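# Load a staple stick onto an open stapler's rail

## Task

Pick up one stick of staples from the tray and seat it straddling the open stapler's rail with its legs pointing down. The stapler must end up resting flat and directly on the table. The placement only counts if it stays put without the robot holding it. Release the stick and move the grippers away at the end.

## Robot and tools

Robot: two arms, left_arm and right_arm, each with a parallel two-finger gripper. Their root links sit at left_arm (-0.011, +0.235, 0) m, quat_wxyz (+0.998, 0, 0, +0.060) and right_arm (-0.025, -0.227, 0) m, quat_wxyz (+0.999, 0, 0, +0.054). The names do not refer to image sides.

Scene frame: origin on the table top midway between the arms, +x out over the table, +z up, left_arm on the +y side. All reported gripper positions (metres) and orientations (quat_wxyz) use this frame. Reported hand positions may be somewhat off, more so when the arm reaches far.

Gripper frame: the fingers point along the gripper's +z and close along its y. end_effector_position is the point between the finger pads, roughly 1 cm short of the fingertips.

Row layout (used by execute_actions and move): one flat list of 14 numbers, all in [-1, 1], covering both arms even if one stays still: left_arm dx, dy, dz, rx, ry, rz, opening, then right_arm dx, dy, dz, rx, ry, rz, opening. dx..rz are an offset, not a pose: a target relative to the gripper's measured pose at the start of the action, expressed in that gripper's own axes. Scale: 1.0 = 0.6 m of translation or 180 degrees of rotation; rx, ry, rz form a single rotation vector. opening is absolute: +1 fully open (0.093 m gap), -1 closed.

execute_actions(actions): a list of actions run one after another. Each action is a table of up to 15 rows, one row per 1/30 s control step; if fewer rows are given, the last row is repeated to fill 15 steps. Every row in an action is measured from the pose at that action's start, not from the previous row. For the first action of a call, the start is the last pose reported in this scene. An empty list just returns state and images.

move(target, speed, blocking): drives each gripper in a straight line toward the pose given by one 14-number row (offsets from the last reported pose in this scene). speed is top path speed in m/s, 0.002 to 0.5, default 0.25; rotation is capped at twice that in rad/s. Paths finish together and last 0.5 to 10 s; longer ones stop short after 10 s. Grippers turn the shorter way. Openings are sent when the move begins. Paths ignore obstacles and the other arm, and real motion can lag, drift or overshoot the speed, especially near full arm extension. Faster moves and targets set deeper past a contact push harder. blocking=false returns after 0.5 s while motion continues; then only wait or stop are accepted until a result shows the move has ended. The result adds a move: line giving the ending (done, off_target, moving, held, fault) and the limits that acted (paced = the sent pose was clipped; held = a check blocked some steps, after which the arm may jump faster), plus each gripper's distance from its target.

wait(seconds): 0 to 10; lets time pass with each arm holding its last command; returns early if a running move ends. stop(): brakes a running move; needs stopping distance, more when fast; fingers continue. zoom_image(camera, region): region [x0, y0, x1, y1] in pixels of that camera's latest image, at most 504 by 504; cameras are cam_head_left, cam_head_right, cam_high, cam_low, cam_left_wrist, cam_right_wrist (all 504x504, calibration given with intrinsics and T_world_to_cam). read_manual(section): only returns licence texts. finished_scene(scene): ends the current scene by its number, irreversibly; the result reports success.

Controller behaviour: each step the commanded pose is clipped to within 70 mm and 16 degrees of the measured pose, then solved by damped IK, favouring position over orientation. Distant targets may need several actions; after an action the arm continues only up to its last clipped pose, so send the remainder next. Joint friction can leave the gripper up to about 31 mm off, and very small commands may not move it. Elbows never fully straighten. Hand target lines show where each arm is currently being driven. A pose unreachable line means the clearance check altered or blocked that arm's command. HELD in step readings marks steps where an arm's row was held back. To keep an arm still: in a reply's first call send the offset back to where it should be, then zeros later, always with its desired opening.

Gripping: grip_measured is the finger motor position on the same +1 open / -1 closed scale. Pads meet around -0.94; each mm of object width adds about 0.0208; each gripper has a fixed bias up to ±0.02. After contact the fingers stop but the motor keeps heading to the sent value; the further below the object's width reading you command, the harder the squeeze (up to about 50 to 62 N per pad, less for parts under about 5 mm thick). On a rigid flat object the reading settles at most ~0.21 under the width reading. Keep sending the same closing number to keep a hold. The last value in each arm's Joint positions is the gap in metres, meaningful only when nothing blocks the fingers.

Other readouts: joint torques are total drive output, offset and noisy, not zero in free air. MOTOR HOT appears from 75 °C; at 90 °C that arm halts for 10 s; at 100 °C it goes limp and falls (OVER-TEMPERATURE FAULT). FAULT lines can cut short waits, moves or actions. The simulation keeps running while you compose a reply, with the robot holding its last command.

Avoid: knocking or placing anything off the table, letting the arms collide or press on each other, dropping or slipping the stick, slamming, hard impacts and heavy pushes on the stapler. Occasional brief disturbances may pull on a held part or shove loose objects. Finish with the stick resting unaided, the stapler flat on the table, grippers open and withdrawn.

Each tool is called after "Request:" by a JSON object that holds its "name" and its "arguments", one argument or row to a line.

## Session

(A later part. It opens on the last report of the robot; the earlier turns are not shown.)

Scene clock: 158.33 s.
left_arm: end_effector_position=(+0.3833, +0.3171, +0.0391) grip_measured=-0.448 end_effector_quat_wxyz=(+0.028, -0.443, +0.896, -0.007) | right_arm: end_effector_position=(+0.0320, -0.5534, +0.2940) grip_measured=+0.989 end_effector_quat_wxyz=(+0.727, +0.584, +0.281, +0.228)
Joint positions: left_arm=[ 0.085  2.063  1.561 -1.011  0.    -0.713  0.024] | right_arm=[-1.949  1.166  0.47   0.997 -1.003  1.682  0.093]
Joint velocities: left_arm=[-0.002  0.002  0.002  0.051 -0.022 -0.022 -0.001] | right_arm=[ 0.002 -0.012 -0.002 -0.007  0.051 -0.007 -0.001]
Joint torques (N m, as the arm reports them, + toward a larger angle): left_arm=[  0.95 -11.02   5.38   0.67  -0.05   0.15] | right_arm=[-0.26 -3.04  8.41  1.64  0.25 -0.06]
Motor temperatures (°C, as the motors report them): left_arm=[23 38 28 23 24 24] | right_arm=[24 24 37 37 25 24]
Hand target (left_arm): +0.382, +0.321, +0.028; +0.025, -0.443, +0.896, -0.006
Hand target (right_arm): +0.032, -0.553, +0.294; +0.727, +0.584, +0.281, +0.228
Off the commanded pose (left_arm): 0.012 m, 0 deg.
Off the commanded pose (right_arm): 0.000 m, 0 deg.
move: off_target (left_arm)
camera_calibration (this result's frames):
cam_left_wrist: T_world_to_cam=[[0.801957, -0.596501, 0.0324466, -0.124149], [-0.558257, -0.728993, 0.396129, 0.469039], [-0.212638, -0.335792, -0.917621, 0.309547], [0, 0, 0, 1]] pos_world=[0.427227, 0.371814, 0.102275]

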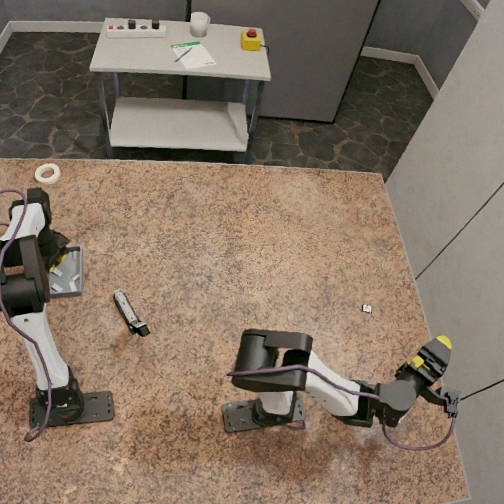

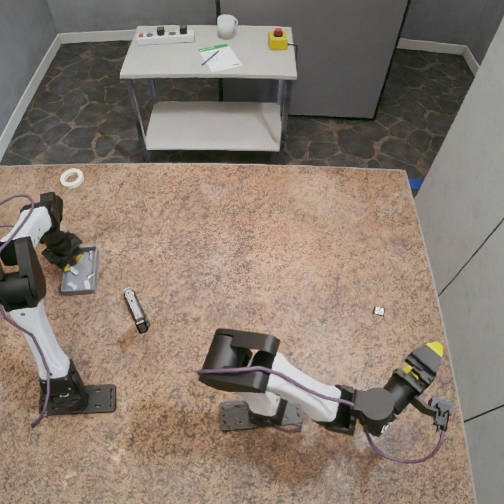

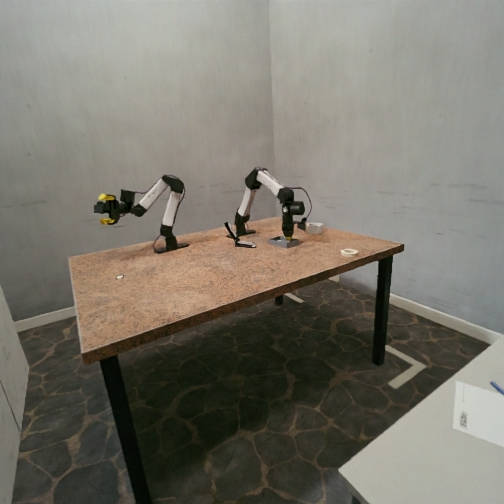

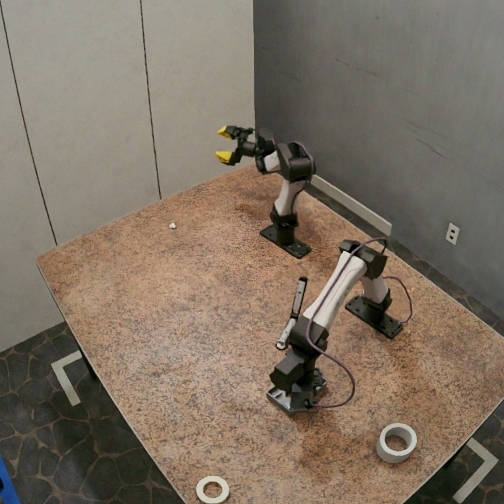

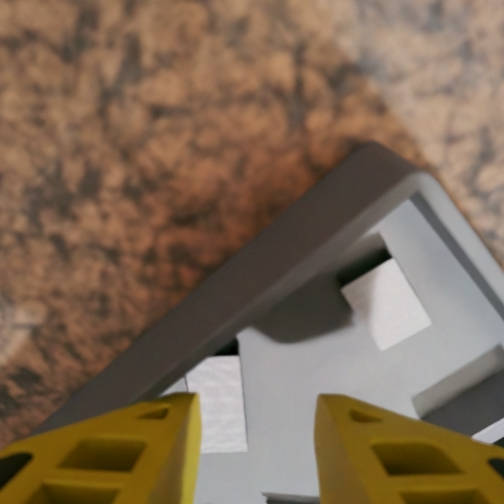

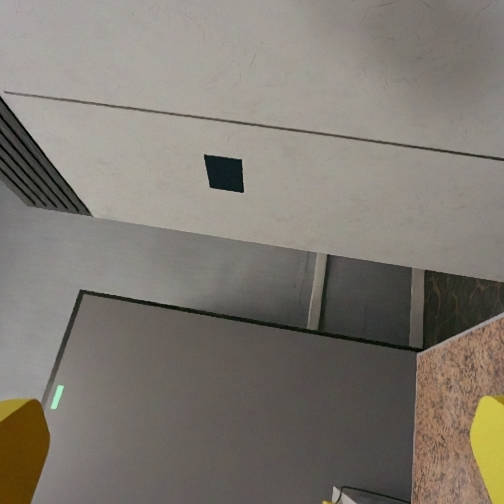

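Request:
{"name": "move", "arguments": {
  "target": [0.045,0.016,-0.035,0,0,0,-0.4,0,0,0,0,0,0,1],
  "speed": 0.08
}}

Scene clock: 174.97 s.
left_arm: end_effector_position=(+0.3632, +0.3058, +0.0584) grip_measured=-0.402 end_effector_quat_wxyz=(+0.033, -0.442, +0.896, -0.009) | right_arm: end_effector_position=(+0.0320, -0.5534, +0.2940) grip_measured=+0.989 end_effector_quat_wxyz=(+0.727, +0.584, +0.281, +0.228)
Joint positions: left_arm=[ 0.067  1.953  1.48  -1.029  0.    -0.73   0.026] | right_arm=[-1.949  1.166  0.47   0.997 -1.003  1.682  0.093]
Joint velocities: left_arm=[ 0.012  0.007 -0.007  0.081 -0.007 -0.022  0.001] | right_arm=[-0.007 -0.012  0.002  0.007 -0.007 -0.007 -0.   ]
Joint torques (N m, as the arm reports them, + toward a larger angle): left_arm=[ -0.77 -12.76   5.96   0.37  -0.06  -0.03] | right_arm=[-0.38 -3.1   8.38  1.62  0.28 -0.01]
Motor temperatures (°C, as the motors report them): left_arm=[23 39 28 23 24 24] | right_arm=[24 24 38 37 25 24]
Hand target (left_arm): +0.358, +0.301, +0.059; +0.028, -0.443, +0.896, -0.008
Hand target (right_arm): +0.032, -0.553, +0.294; +0.727, +0.584, +0.281, +0.228
Off the commanded pose (left_arm): 0.007 m, 1 deg.
Off the commanded pose (right_arm): 0.000 m, 0 deg.
move: done
camera_calibration (this result's frames):
cam_left_wrist: T_world_to_cam=[[0.80086, -0.597485, 0.0404342, -0.115182], [-0.563215, -0.728539, 0.389898, 0.443913], [-0.2035, -0.335027, -0.91997, 0.315743], [0, 0, 0, 1]] pos_world=[0.406517, 0.36037, 0.12205]

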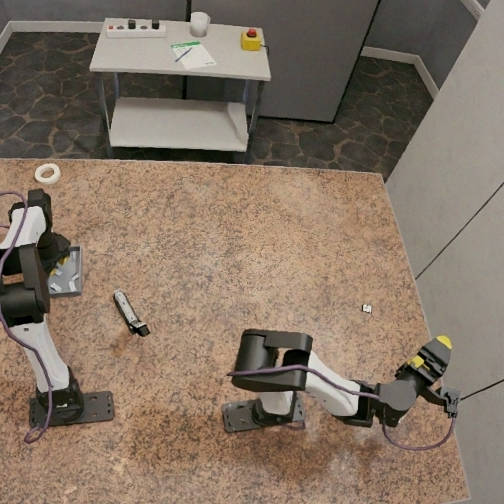

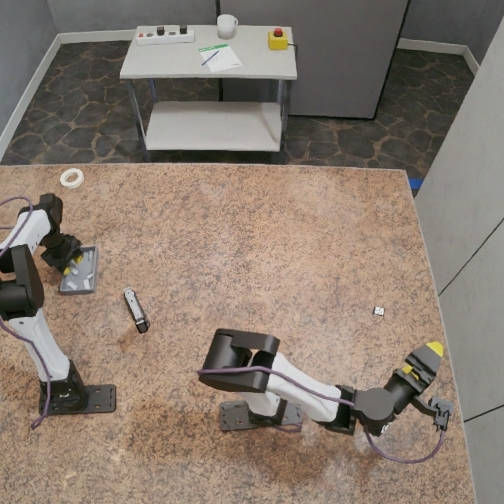

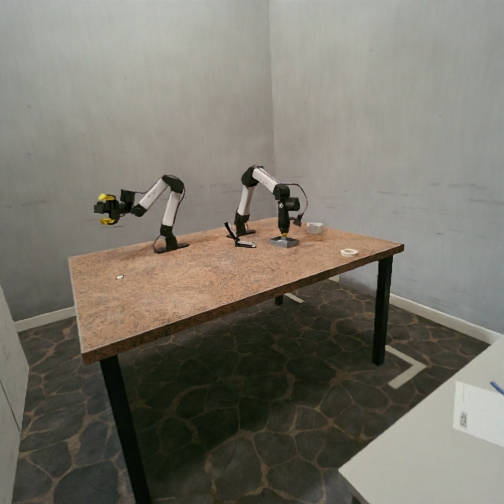

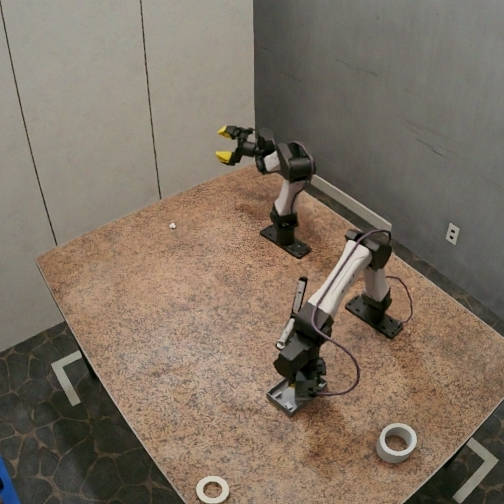

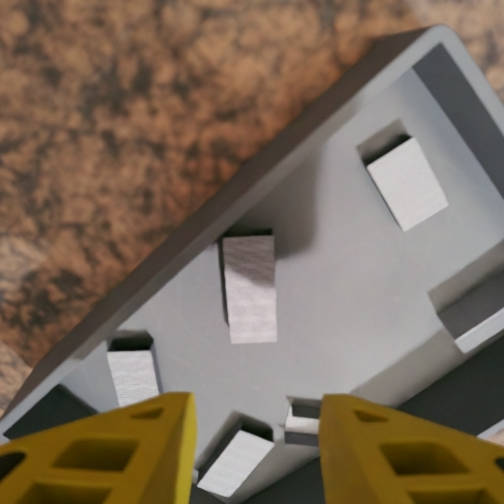

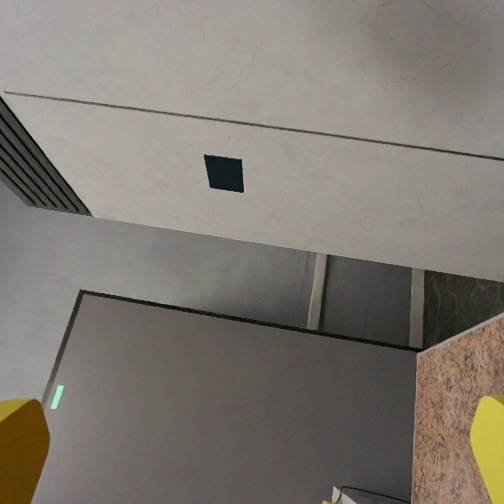

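Request:
{"name": "move", "arguments": {
  "target": [0,0,0.07,0,0,0,-0.4,0,0,0,0,0,0,1],
  "speed": 0.05
}}

Scene clock: 184.27 s.
left_arm: end_effector_position=(+0.3682, +0.3068, +0.0277) grip_measured=-0.402 end_effector_quat_wxyz=(+0.040, -0.442, +0.896, -0.011) | right_arm: end_effector_position=(+0.0320, -0.5534, +0.2940) grip_measured=+0.989 end_effector_quat_wxyz=(+0.727, +0.584, +0.281, +0.228)
Joint positions: left_arm=[ 0.067  1.992  1.408 -0.904  0.    -0.731  0.026] | right_arm=[-1.949  1.166  0.47   0.997 -1.003  1.682  0.093]
Joint velocities: left_arm=[-0.012 -0.017 -0.012 -0.066  0.007 -0.007 -0.001] | right_arm=[-0.002 -0.002 -0.002  0.022 -0.081  0.022  0.   ]
Joint torques (N m, as the arm reports them, + toward a larger angle): left_arm=[  0.21 -10.02   5.2    0.7   -0.02   0.08] | right_arm=[-0.25 -2.93  8.41  1.64  0.22 -0.03]
Motor temperatures (°C, as the motors report them): left_arm=[23 40 28 23 24 24] | right_arm=[24 24 38 38 25 24]
Hand target (left_arm): +0.366, +0.306, +0.017; +0.033, -0.442, +0.896, -0.009
Hand target (right_arm): +0.032, -0.553, +0.294; +0.727, +0.584, +0.281, +0.228
Off the commanded pose (left_arm): 0.011 m, 1 deg.
Off the commanded pose (right_arm): 0.000 m, 0 deg.
move: off_target (left_arm)
camera_calibration (this result's frames):
cam_left_wrist: T_world_to_cam=[[0.80069, -0.596988, 0.0500005, -0.117692], [-0.568097, -0.730141, 0.379684, 0.461966], [-0.19016, -0.332415, -0.923764, 0.283315], [0, 0, 0, 1]] pos_world=[0.410552, 0.361217, 0.0921998]

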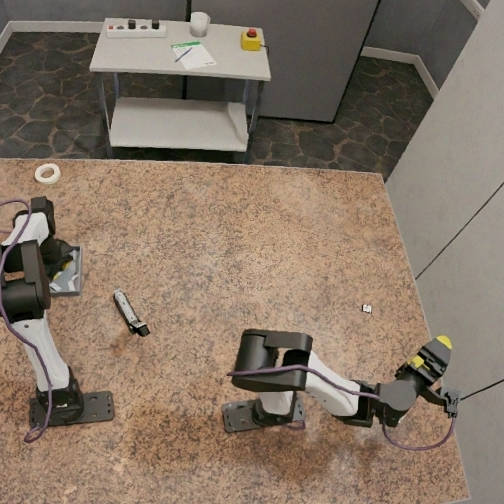

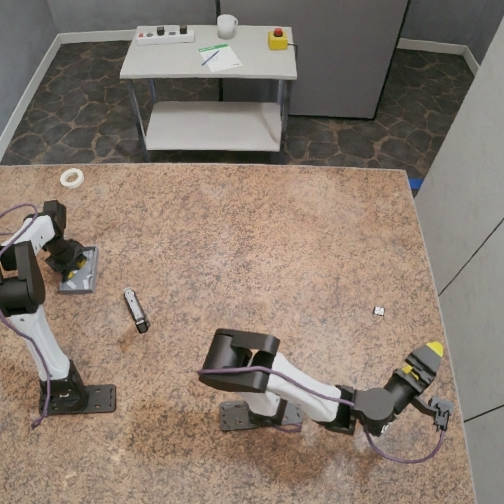

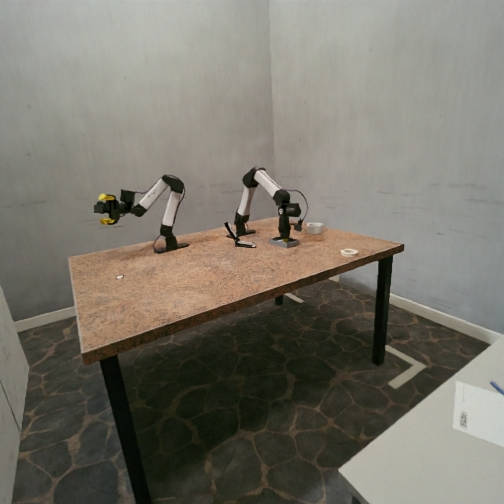

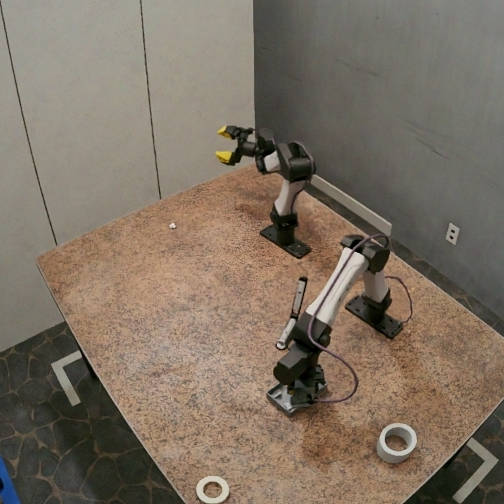

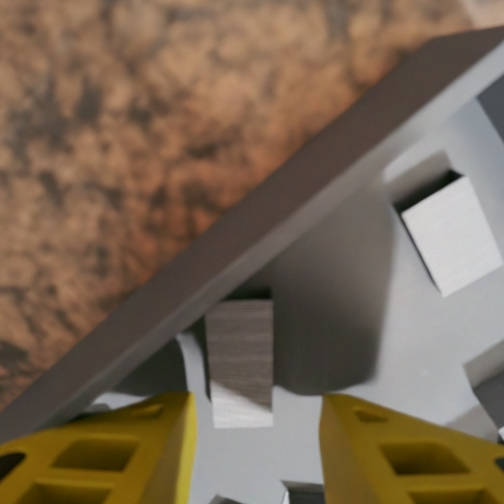

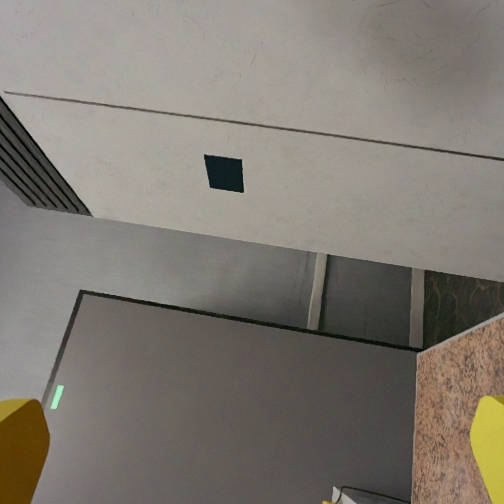

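Request:
{"name": "move", "arguments": {
  "target": [-0.012,0,-0.003,0,0,0,-0.4,0,0,0,0,0,0,1],
  "speed": 0.03
}}

Request:
{"name": "move", "arguments": {
  "target": [0,0,0,0,0,0,-0.8,0,0,0,0,0,0,1]
}}

Request:
{"name": "move", "arguments": {
  "target": [0,0,-0.15,0,0,0,-0.8,0,0,0,0,0,0,1],
  "speed": 0.12
}}

Scene clock: 192.60 s.
left_arm: end_effector_position=(+0.3711, +0.3073, +0.0313) grip_measured=-0.402 end_effector_quat_wxyz=(+0.043, -0.441, +0.896, -0.012) | right_arm: end_effector_position=(+0.0320, -0.5534, +0.2940) grip_measured=+0.989 end_effector_quat_wxyz=(+0.727, +0.584, +0.281, +0.228)
Joint positions: left_arm=[ 0.067  1.992  1.423 -0.911  0.    -0.729  0.026] | right_arm=[-1.949  1.166  0.47   0.997 -1.003  1.682  0.093]
Joint velocities: left_arm=[ 0.002 -0.017 -0.002  0.022  0.007 -0.066  0.001] | right_arm=[ 0.002 -0.007  0.007  0.037  0.066  0.022 -0.   ]
Joint torques (N m, as the arm reports them, + toward a larger angle): left_arm=[  1.23 -10.33   8.63   0.39  -0.05   0.16] | right_arm=[-0.32 -3.07  8.35  1.62  0.25 -0.01]
Motor temperatures (°C, as the motors report them): left_arm=[23 40 28 23 24 24] | right_arm=[24 24 38 38 25 24]
Hand target (left_arm): +0.372, +0.312, +0.030; +0.040, -0.442, +0.896, -0.011
Hand target (right_arm): +0.032, -0.553, +0.294; +0.727, +0.584, +0.281, +0.228
Off the commanded pose (left_arm): 0.005 m, 0 deg.
Off the commanded pose (right_arm): 0.000 m, 0 deg.
move: done
camera_calibration (this result's frames):
cam_left_wrist: T_world_to_cam=[[0.798956, -0.598893, 0.054749, -0.118793], [-0.572433, -0.72942, 0.374522, 0.464199], [-0.184363, -0.330566, -0.9256, 0.284717], [0, 0, 0, 1]] pos_world=[0.413125, 0.36157, 0.0961857]

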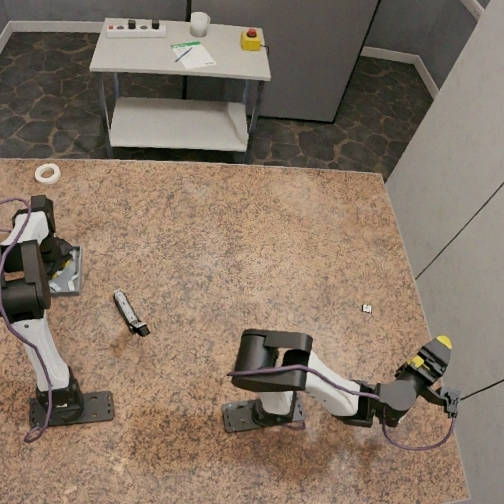

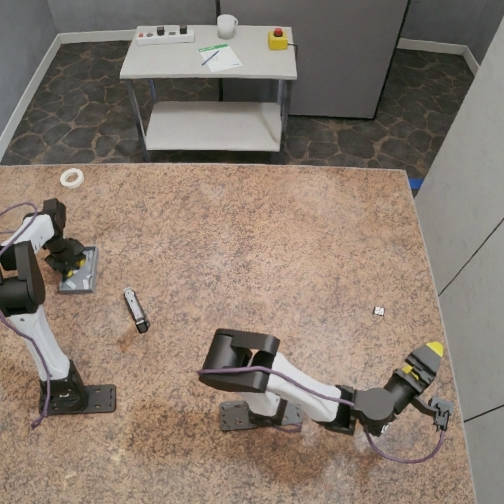

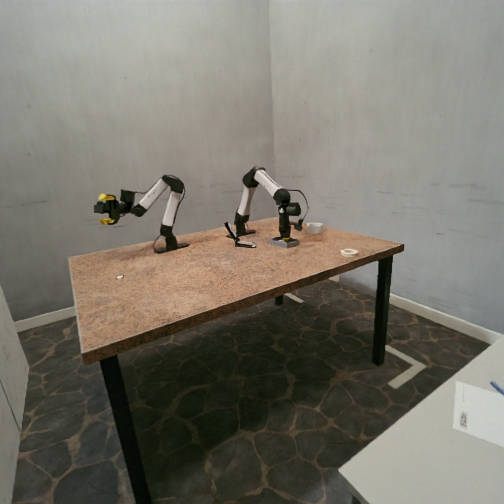

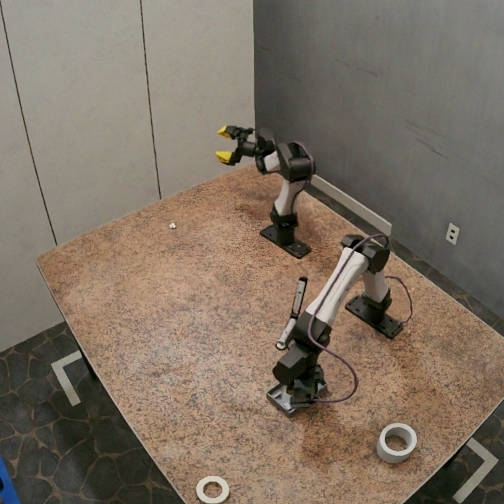

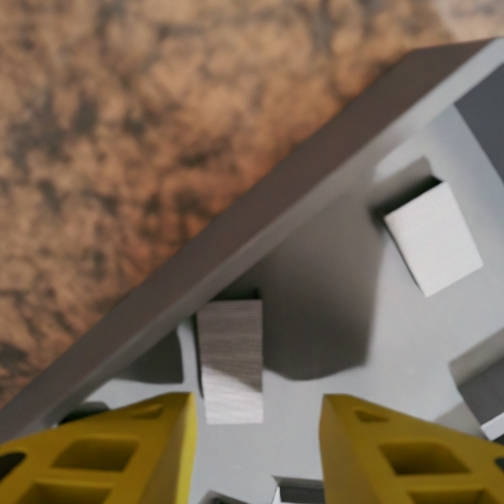

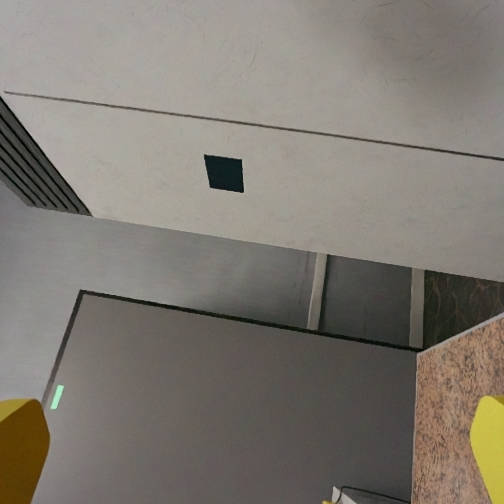

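Scene clock: 193.10 s.
left_arm: end_effector_position=(+0.3711, +0.3073, +0.0313) grip_measured=-0.798 end_effector_quat_wxyz=(+0.043, -0.441, +0.896, -0.012) | right_arm: end_effector_position=(+0.0320, -0.5534, +0.2940) grip_measured=+0.989 end_effector_quat_wxyz=(+0.727, +0.584, +0.281, +0.228)
Joint positions: left_arm=[ 0.067  1.992  1.423 -0.911  0.    -0.729  0.007] | right_arm=[-1.949  1.166  0.47   0.997 -1.003  1.682  0.093]
Joint velocities: left_arm=[-0.007 -0.022  0.002 -0.007 -0.007 -0.037 -0.   ] | right_arm=[-0.002  0.007 -0.027  0.022 -0.007 -0.051 -0.   ]
Joint torques (N m, as the arm reports them, + toward a larger angle): left_arm=[  0.13 -11.91   7.06   0.48  -0.04   0.05] | right_arm=[-0.2  -3.06  8.41  1.62  0.21 -0.03]
Motor temperatures (°C, as the motors report them): left_arm=[23 40 28 23 24 24] | right_arm=[24 24 38 38 25 24]
Hand target (left_arm): +0.371, +0.307, +0.031; +0.043, -0.441, +0.896, -0.012
Hand target (right_arm): +0.032, -0.553, +0.294; +0.727, +0.584, +0.281, +0.228
Off the commanded pose (left_arm): 0.000 m, 0 deg.
Off the commanded pose (right_arm): 0.000 m, 0 deg.
move: done
camera_calibration (this result's frames):
cam_left_wrist: T_world_to_cam=[[0.798956, -0.598893, 0.054749, -0.118793], [-0.572433, -0.72942, 0.374522, 0.464199], [-0.184363, -0.330566, -0.9256, 0.284717], [0, 0, 0, 1]] pos_world=[0.413125, 0.36157, 0.0961857]

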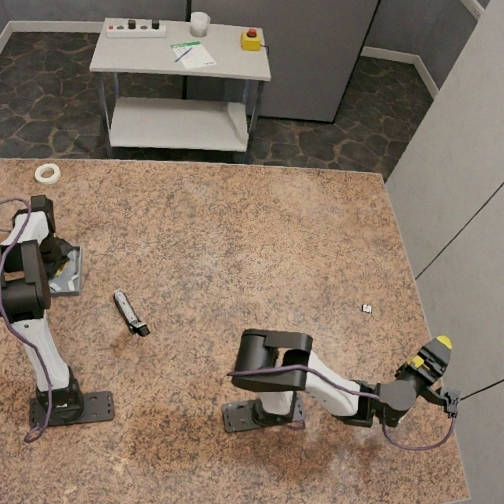

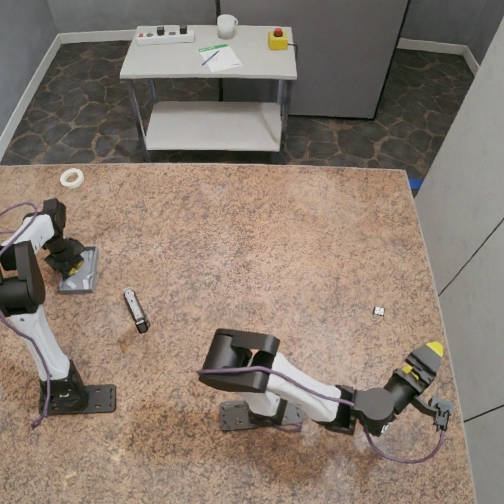

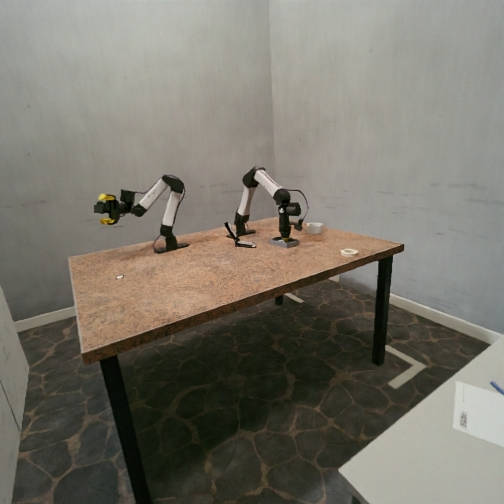

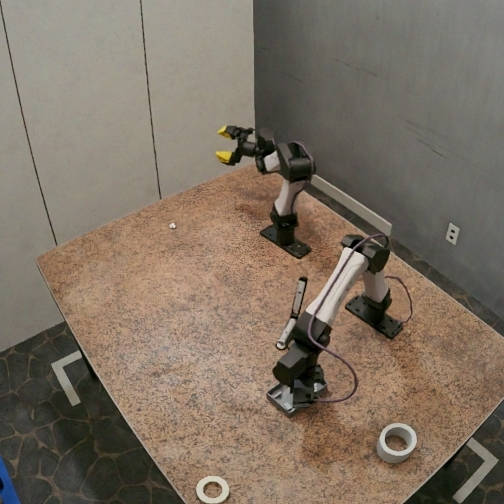

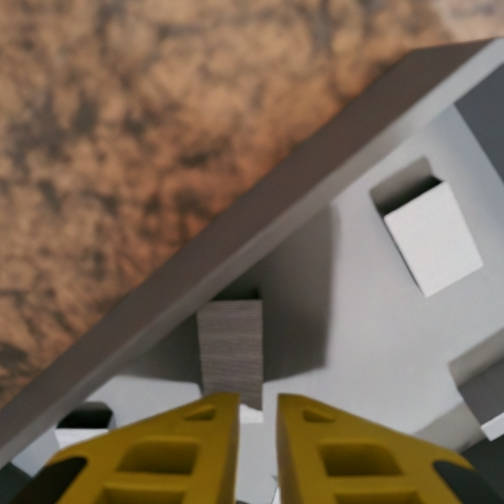

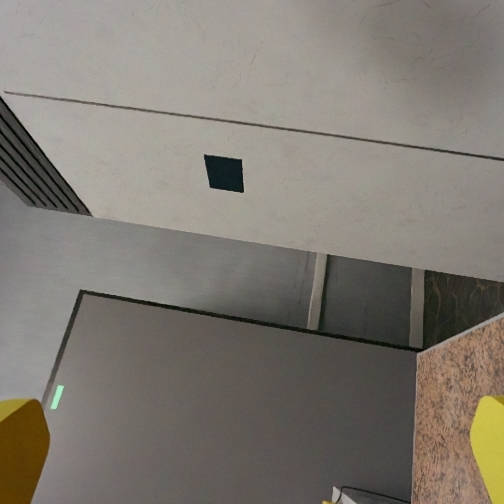

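Scene clock: 194.43 s.
left_arm: end_effector_position=(+0.3620, +0.3056, +0.1141) grip_measured=-0.798 end_effector_quat_wxyz=(+0.037, -0.441, +0.897, -0.010) | right_arm: end_effector_position=(+0.0320, -0.5534, +0.2940) grip_measured=+0.989 end_effector_quat_wxyz=(+0.727, +0.584, +0.281, +0.228)
Joint positions: left_arm=[ 0.067  1.913  1.648 -1.229  0.    -0.729  0.007] | right_arm=[-1.949  1.166  0.47   0.997 -1.003  1.682  0.093]
Joint velocities: left_arm=[-0.012 -0.012 -0.007  0.051 -0.007 -0.007 -0.002] | right_arm=[ 0.007 -0.002 -0.002 -0.007  0.007  0.022 -0.001]
Joint torques (N m, as the arm reports them, + toward a larger angle): left_arm=[  0.07 -12.31   8.8    0.37  -0.03   0.05] | right_arm=[-0.37 -3.08  8.35  1.63  0.22  0.  ]
Motor temperatures (°C, as the motors report them): left_arm=[23 40 28 23 24 24] | right_arm=[24 24 38 38 25 24]
Hand target (left_arm): +0.363, +0.305, +0.121; +0.044, -0.441, +0.896, -0.012
Hand target (right_arm): +0.032, -0.553, +0.294; +0.727, +0.584, +0.281, +0.228
Off the commanded pose (left_arm): 0.007 m, 1 deg.
Off the commanded pose (right_arm): 0.000 m, 0 deg.
move: done
camera_calibration (this result's frames):
cam_left_wrist: T_world_to_cam=[[0.799649, -0.598762, 0.0452279, -0.116289], [-0.567171, -0.728428, 0.384331, 0.423411], [-0.197177, -0.332982, -0.922087, 0.364069], [0, 0, 0, 1]] pos_world=[0.404923, 0.360024, 0.178233]

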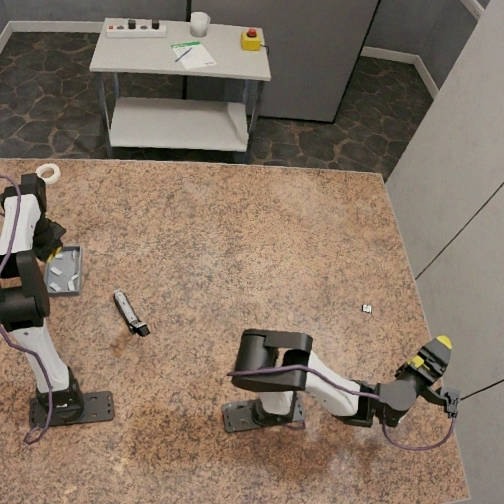

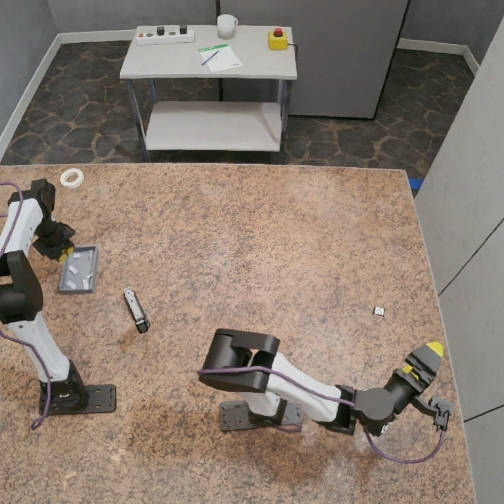

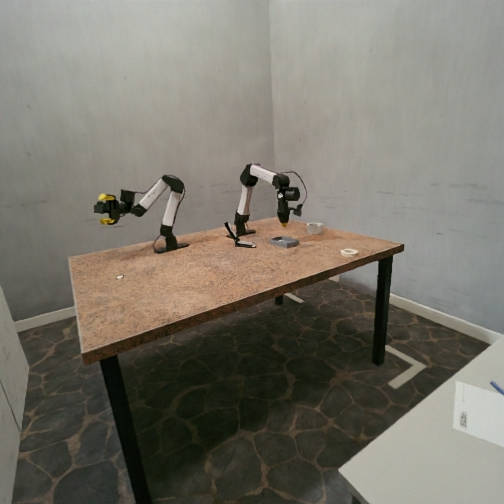

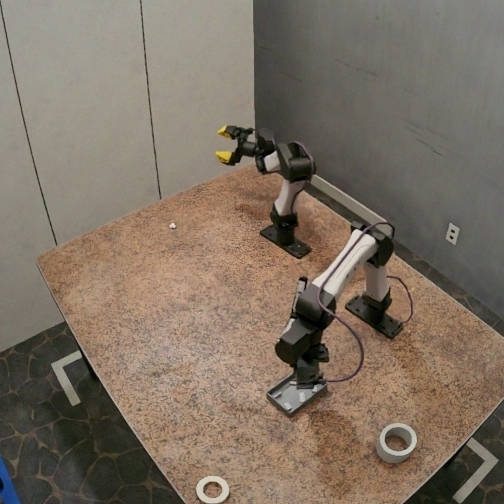

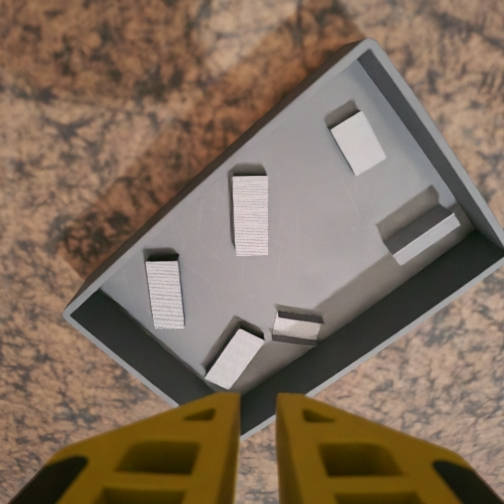

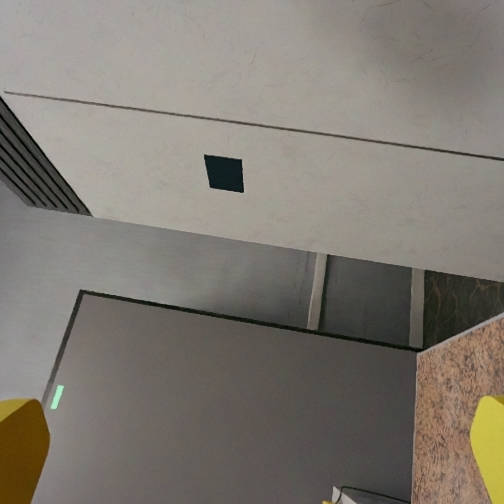

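Request:
{"name": "move", "arguments": {
  "target": [-0.005,0.008,0.1,0,0,0,-0.5,0,0,0,0,0,0,1],
  "speed": 0.1
}}

Scene clock: 215.60 s.
left_arm: end_effector_position=(+0.3660, +0.3064, +0.0586) grip_measured=-0.502 end_effector_quat_wxyz=(+0.039, -0.439, +0.898, -0.011) | right_arm: end_effector_position=(+0.0320, -0.5534, +0.2940) grip_measured=+0.989 end_effector_quat_wxyz=(+0.727, +0.584, +0.281, +0.228)
Joint positions: left_arm=[ 0.067  1.954  1.481 -1.018  0.    -0.723  0.021] | right_arm=[-1.949  1.166  0.47   0.997 -1.003  1.682  0.093]
Joint velocities: left_arm=[ 0.007 -0.002  0.012  0.022  0.051  0.007 -0.   ] | right_arm=[-0.002  0.012  0.012 -0.066 -0.095 -0.081  0.   ]
Joint torques (N m, as the arm reports them, + toward a larger angle): left_arm=[  1.42 -11.32   6.14   0.54  -0.02   0.14] | right_arm=[-0.44 -2.94  8.41  1.64  0.25  0.  ]
Motor temperatures (°C, as the motors report them): left_arm=[23 42 31 22 24 23] | right_arm=[24 24 39 39 25 24]
Hand target (left_arm): +0.364, +0.312, +0.054; +0.037, -0.441, +0.897, -0.010
Hand target (right_arm): +0.032, -0.553, +0.294; +0.727, +0.584, +0.281, +0.228
Off the commanded pose (left_arm): 0.007 m, 0 deg.
Off the commanded pose (right_arm): 0.000 m, 0 deg.
move: done
camera_calibration (this result's frames):
cam_left_wrist: T_world_to_cam=[[0.79605, -0.603366, 0.047465, -0.113945], [-0.572722, -0.725615, 0.381409, 0.448916], [-0.195688, -0.330805, -0.923187, 0.312793], [0, 0, 0, 1]] pos_world=[0.40902, 0.360463, 0.122955]

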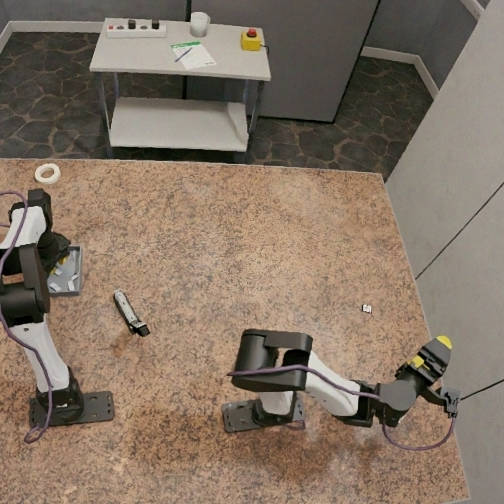

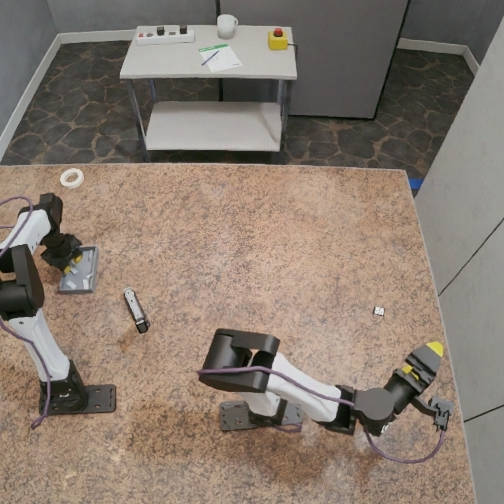

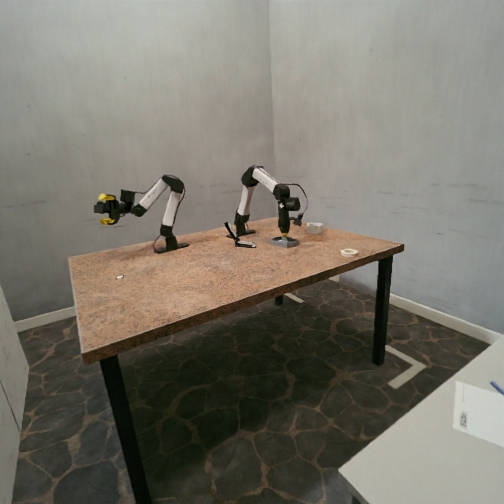

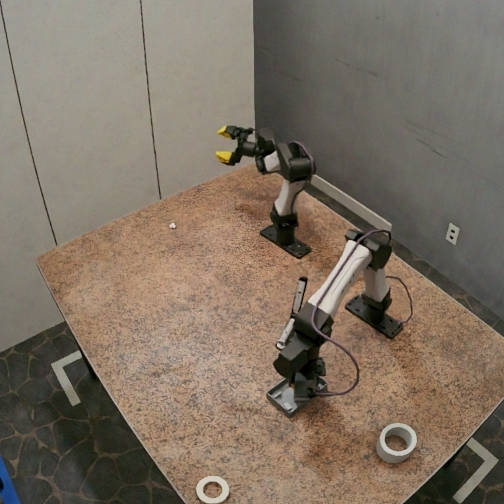

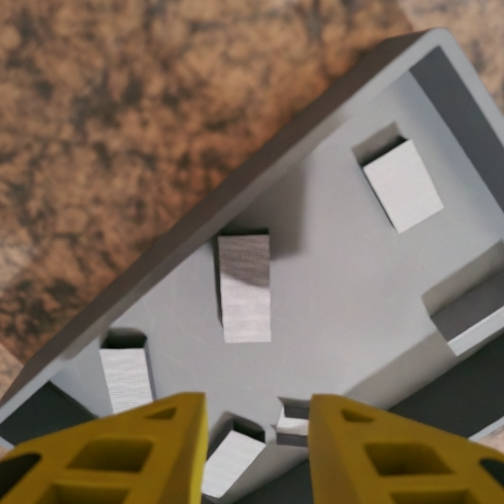

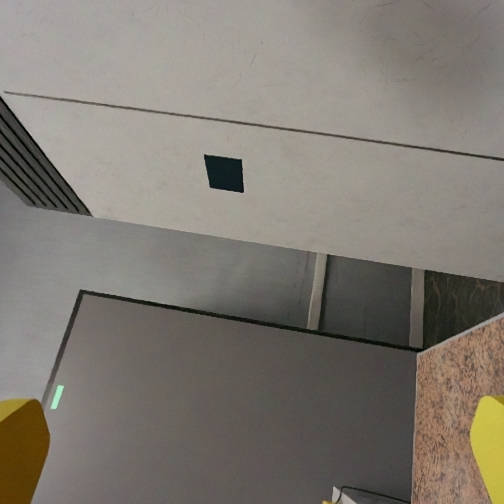

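Request:
{"name": "move", "arguments": {
  "target": [0,0.03,0.02,0,0,0,-0.45,0,0,0,0,0,0,1],
  "speed": 0.04
}}

Scene clock: 221.23 s.
left_arm: end_effector_position=(+0.3543, +0.3146, +0.0439) grip_measured=-0.452 end_effector_quat_wxyz=(+0.033, -0.439, +0.898, -0.008) | right_arm: end_effector_position=(+0.0320, -0.5534, +0.2940) grip_measured=+0.989 end_effector_quat_wxyz=(+0.727, +0.584, +0.281, +0.228)
Joint positions: left_arm=[ 0.095  1.943  1.407 -0.967  0.    -0.696  0.024] | right_arm=[-1.949  1.166  0.47   0.997 -1.003  1.682  0.093]
Joint velocities: left_arm=[-0.007 -0.012  0.002 -0.022 -0.037 -0.007  0.   ] | right_arm=[-0.007 -0.007  0.002  0.051  0.051 -0.037  0.   ]
Joint torques (N m, as the arm reports them, + toward a larger angle): left_arm=[  1.03 -12.99   5.81   0.54  -0.04   0.15] | right_arm=[-0.3  -3.02  8.42  1.63  0.26 -0.05]
Motor temperatures (°C, as the motors report them): left_arm=[23 42 30 22 24 23] | right_arm=[24 24 39 39 25 24]
Hand target (left_arm): +0.353, +0.318, +0.046; +0.039, -0.439, +0.898, -0.010
Hand target (right_arm): +0.032, -0.553, +0.294; +0.727, +0.584, +0.281, +0.228
Off the commanded pose (left_arm): 0.004 m, 1 deg.
Off the commanded pose (right_arm): 0.000 m, 0 deg.
move: done
camera_calibration (this result's frames):
cam_left_wrist: T_world_to_cam=[[0.79688, -0.602978, 0.0374075, -0.0989177], [-0.567343, -0.725632, 0.389334, 0.45154], [-0.207616, -0.331475, -0.920337, 0.303927], [0, 0, 0, 1]] pos_world=[0.398104, 0.368751, 0.107615]

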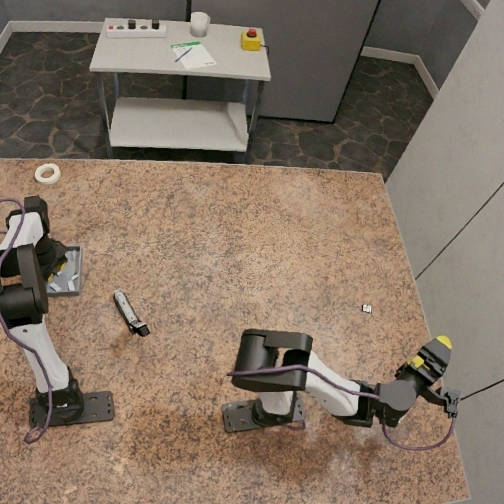

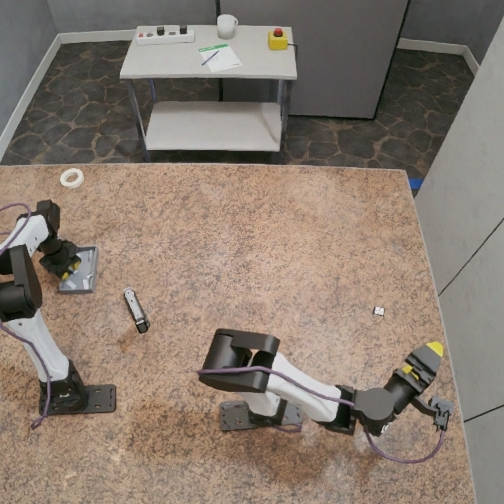

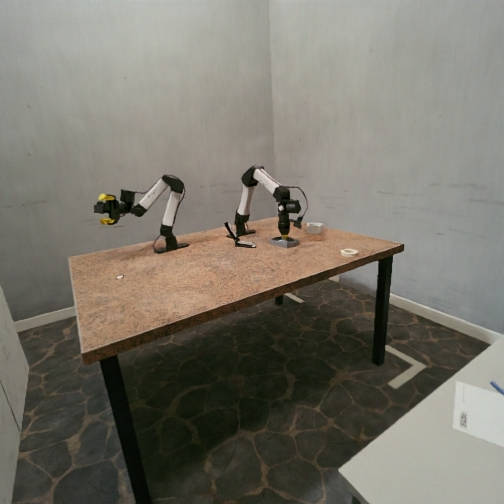

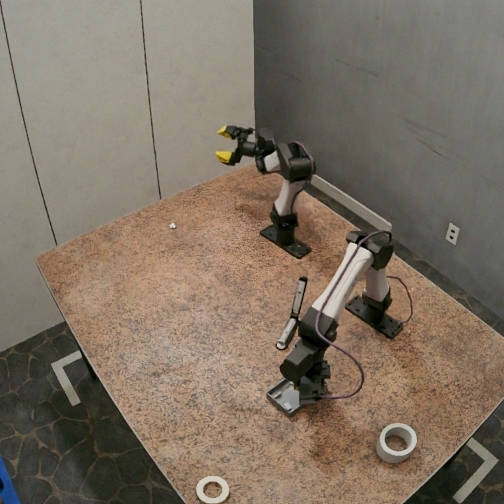

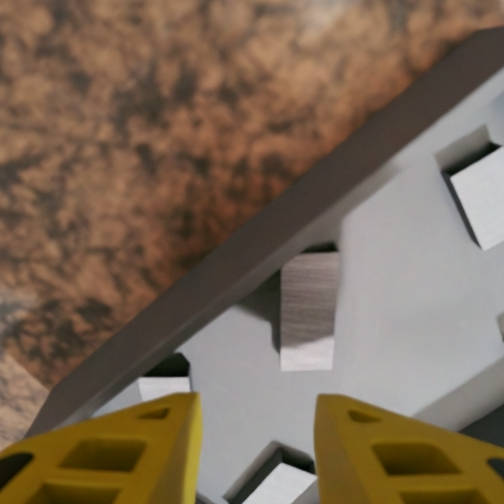

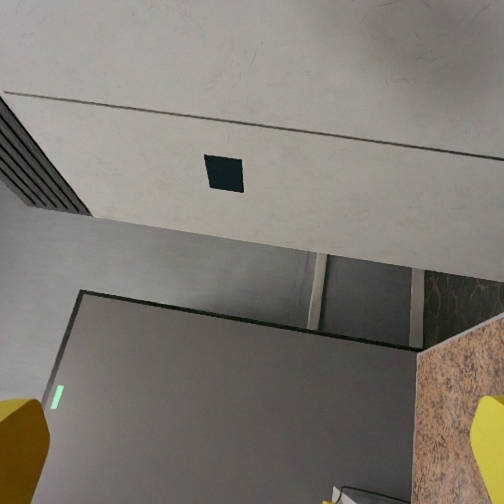

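Request:
{"name": "move", "arguments": {
  "target": [0,-0.008,0.075,0,0,0,-0.4,0,0,0,0,0,0,1],
  "speed": 0.04
}}

Scene clock: 228.60 s.
left_arm: end_effector_position=(+0.3619, +0.3159, +0.0299) grip_measured=-0.402 end_effector_quat_wxyz=(+0.048, -0.440, +0.897, -0.007) | right_arm: end_effector_position=(+0.0320, -0.5534, +0.2940) grip_measured=+0.989 end_effector_quat_wxyz=(+0.727, +0.584, +0.281, +0.228)
Joint positions: left_arm=[ 0.09   1.963  1.373 -0.885 -0.009 -0.703  0.026] | right_arm=[-1.949  1.166  0.47   0.997 -1.003  1.682  0.093]
Joint velocities: left_arm=[-0.002 -0.017  0.012 -0.007  0.051 -0.007 -0.   ] | right_arm=[-0.017 -0.007 -0.027 -0.007  0.022 -0.007  0.001]
Joint torques (N m, as the arm reports them, + toward a larger angle): left_arm=[-0.19 -6.16  2.99  1.11  0.02  0.03] | right_arm=[-0.32 -3.08  8.37  1.61  0.25 -0.03]
Motor temperatures (°C, as the motors report them): left_arm=[23 43 30 23 24 23] | right_arm=[24 24 39 39 25 24]
Hand target (left_arm): +0.358, +0.312, +0.001; +0.032, -0.439, +0.898, -0.008
Hand target (right_arm): +0.032, -0.553, +0.294; +0.727, +0.584, +0.281, +0.228
Off the commanded pose (left_arm): 0.031 m, 2 deg.
Off the commanded pose (right_arm): 0.000 m, 0 deg.
move: off_target (left_arm)
camera_calibration (this result's frames):
cam_left_wrist: T_world_to_cam=[[0.797267, -0.601521, 0.0503855, -0.104667], [-0.575703, -0.732637, 0.363054, 0.468274], [-0.18147, -0.318458, -0.930405, 0.279778], [0, 0, 0, 1]] pos_world=[0.403805, 0.369213, 0.095572]

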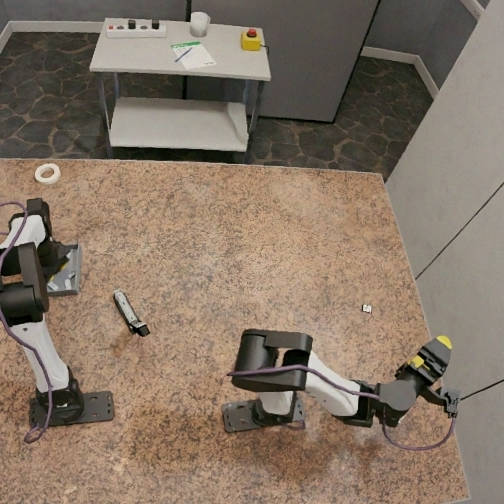

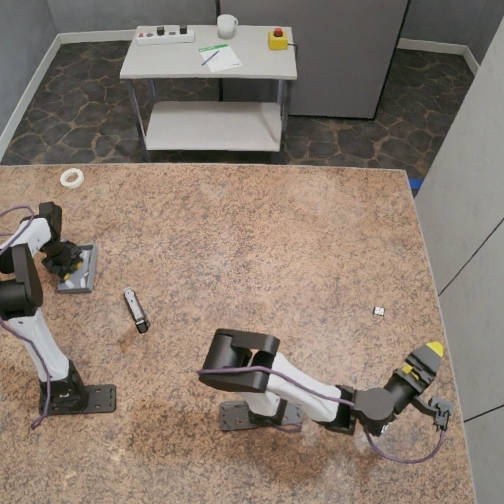

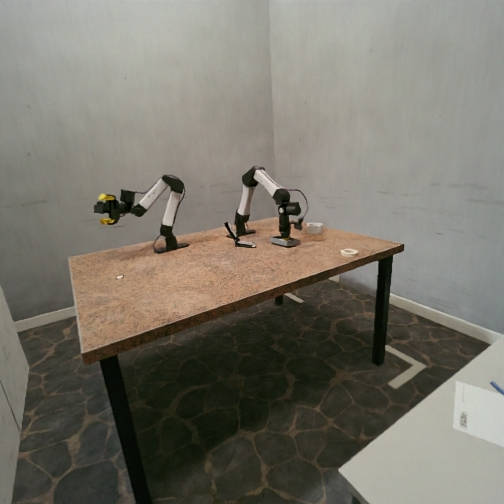

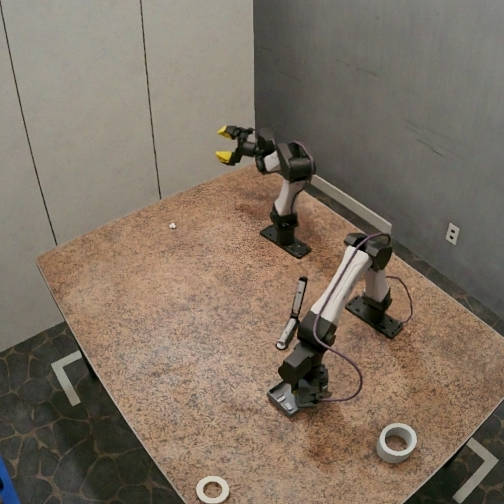

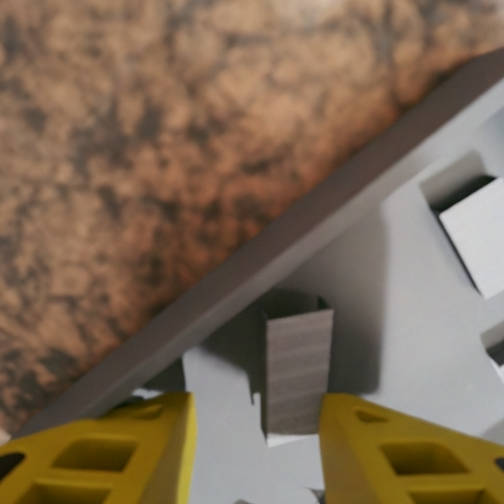

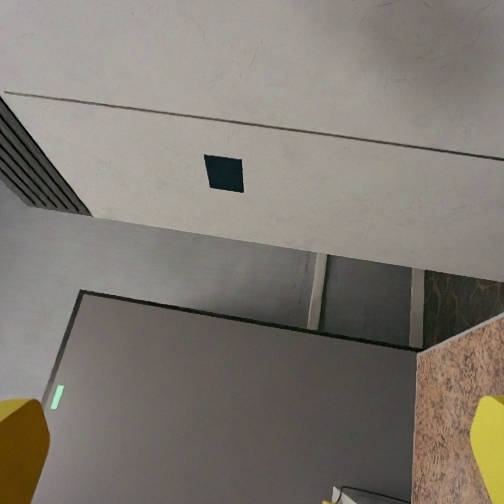

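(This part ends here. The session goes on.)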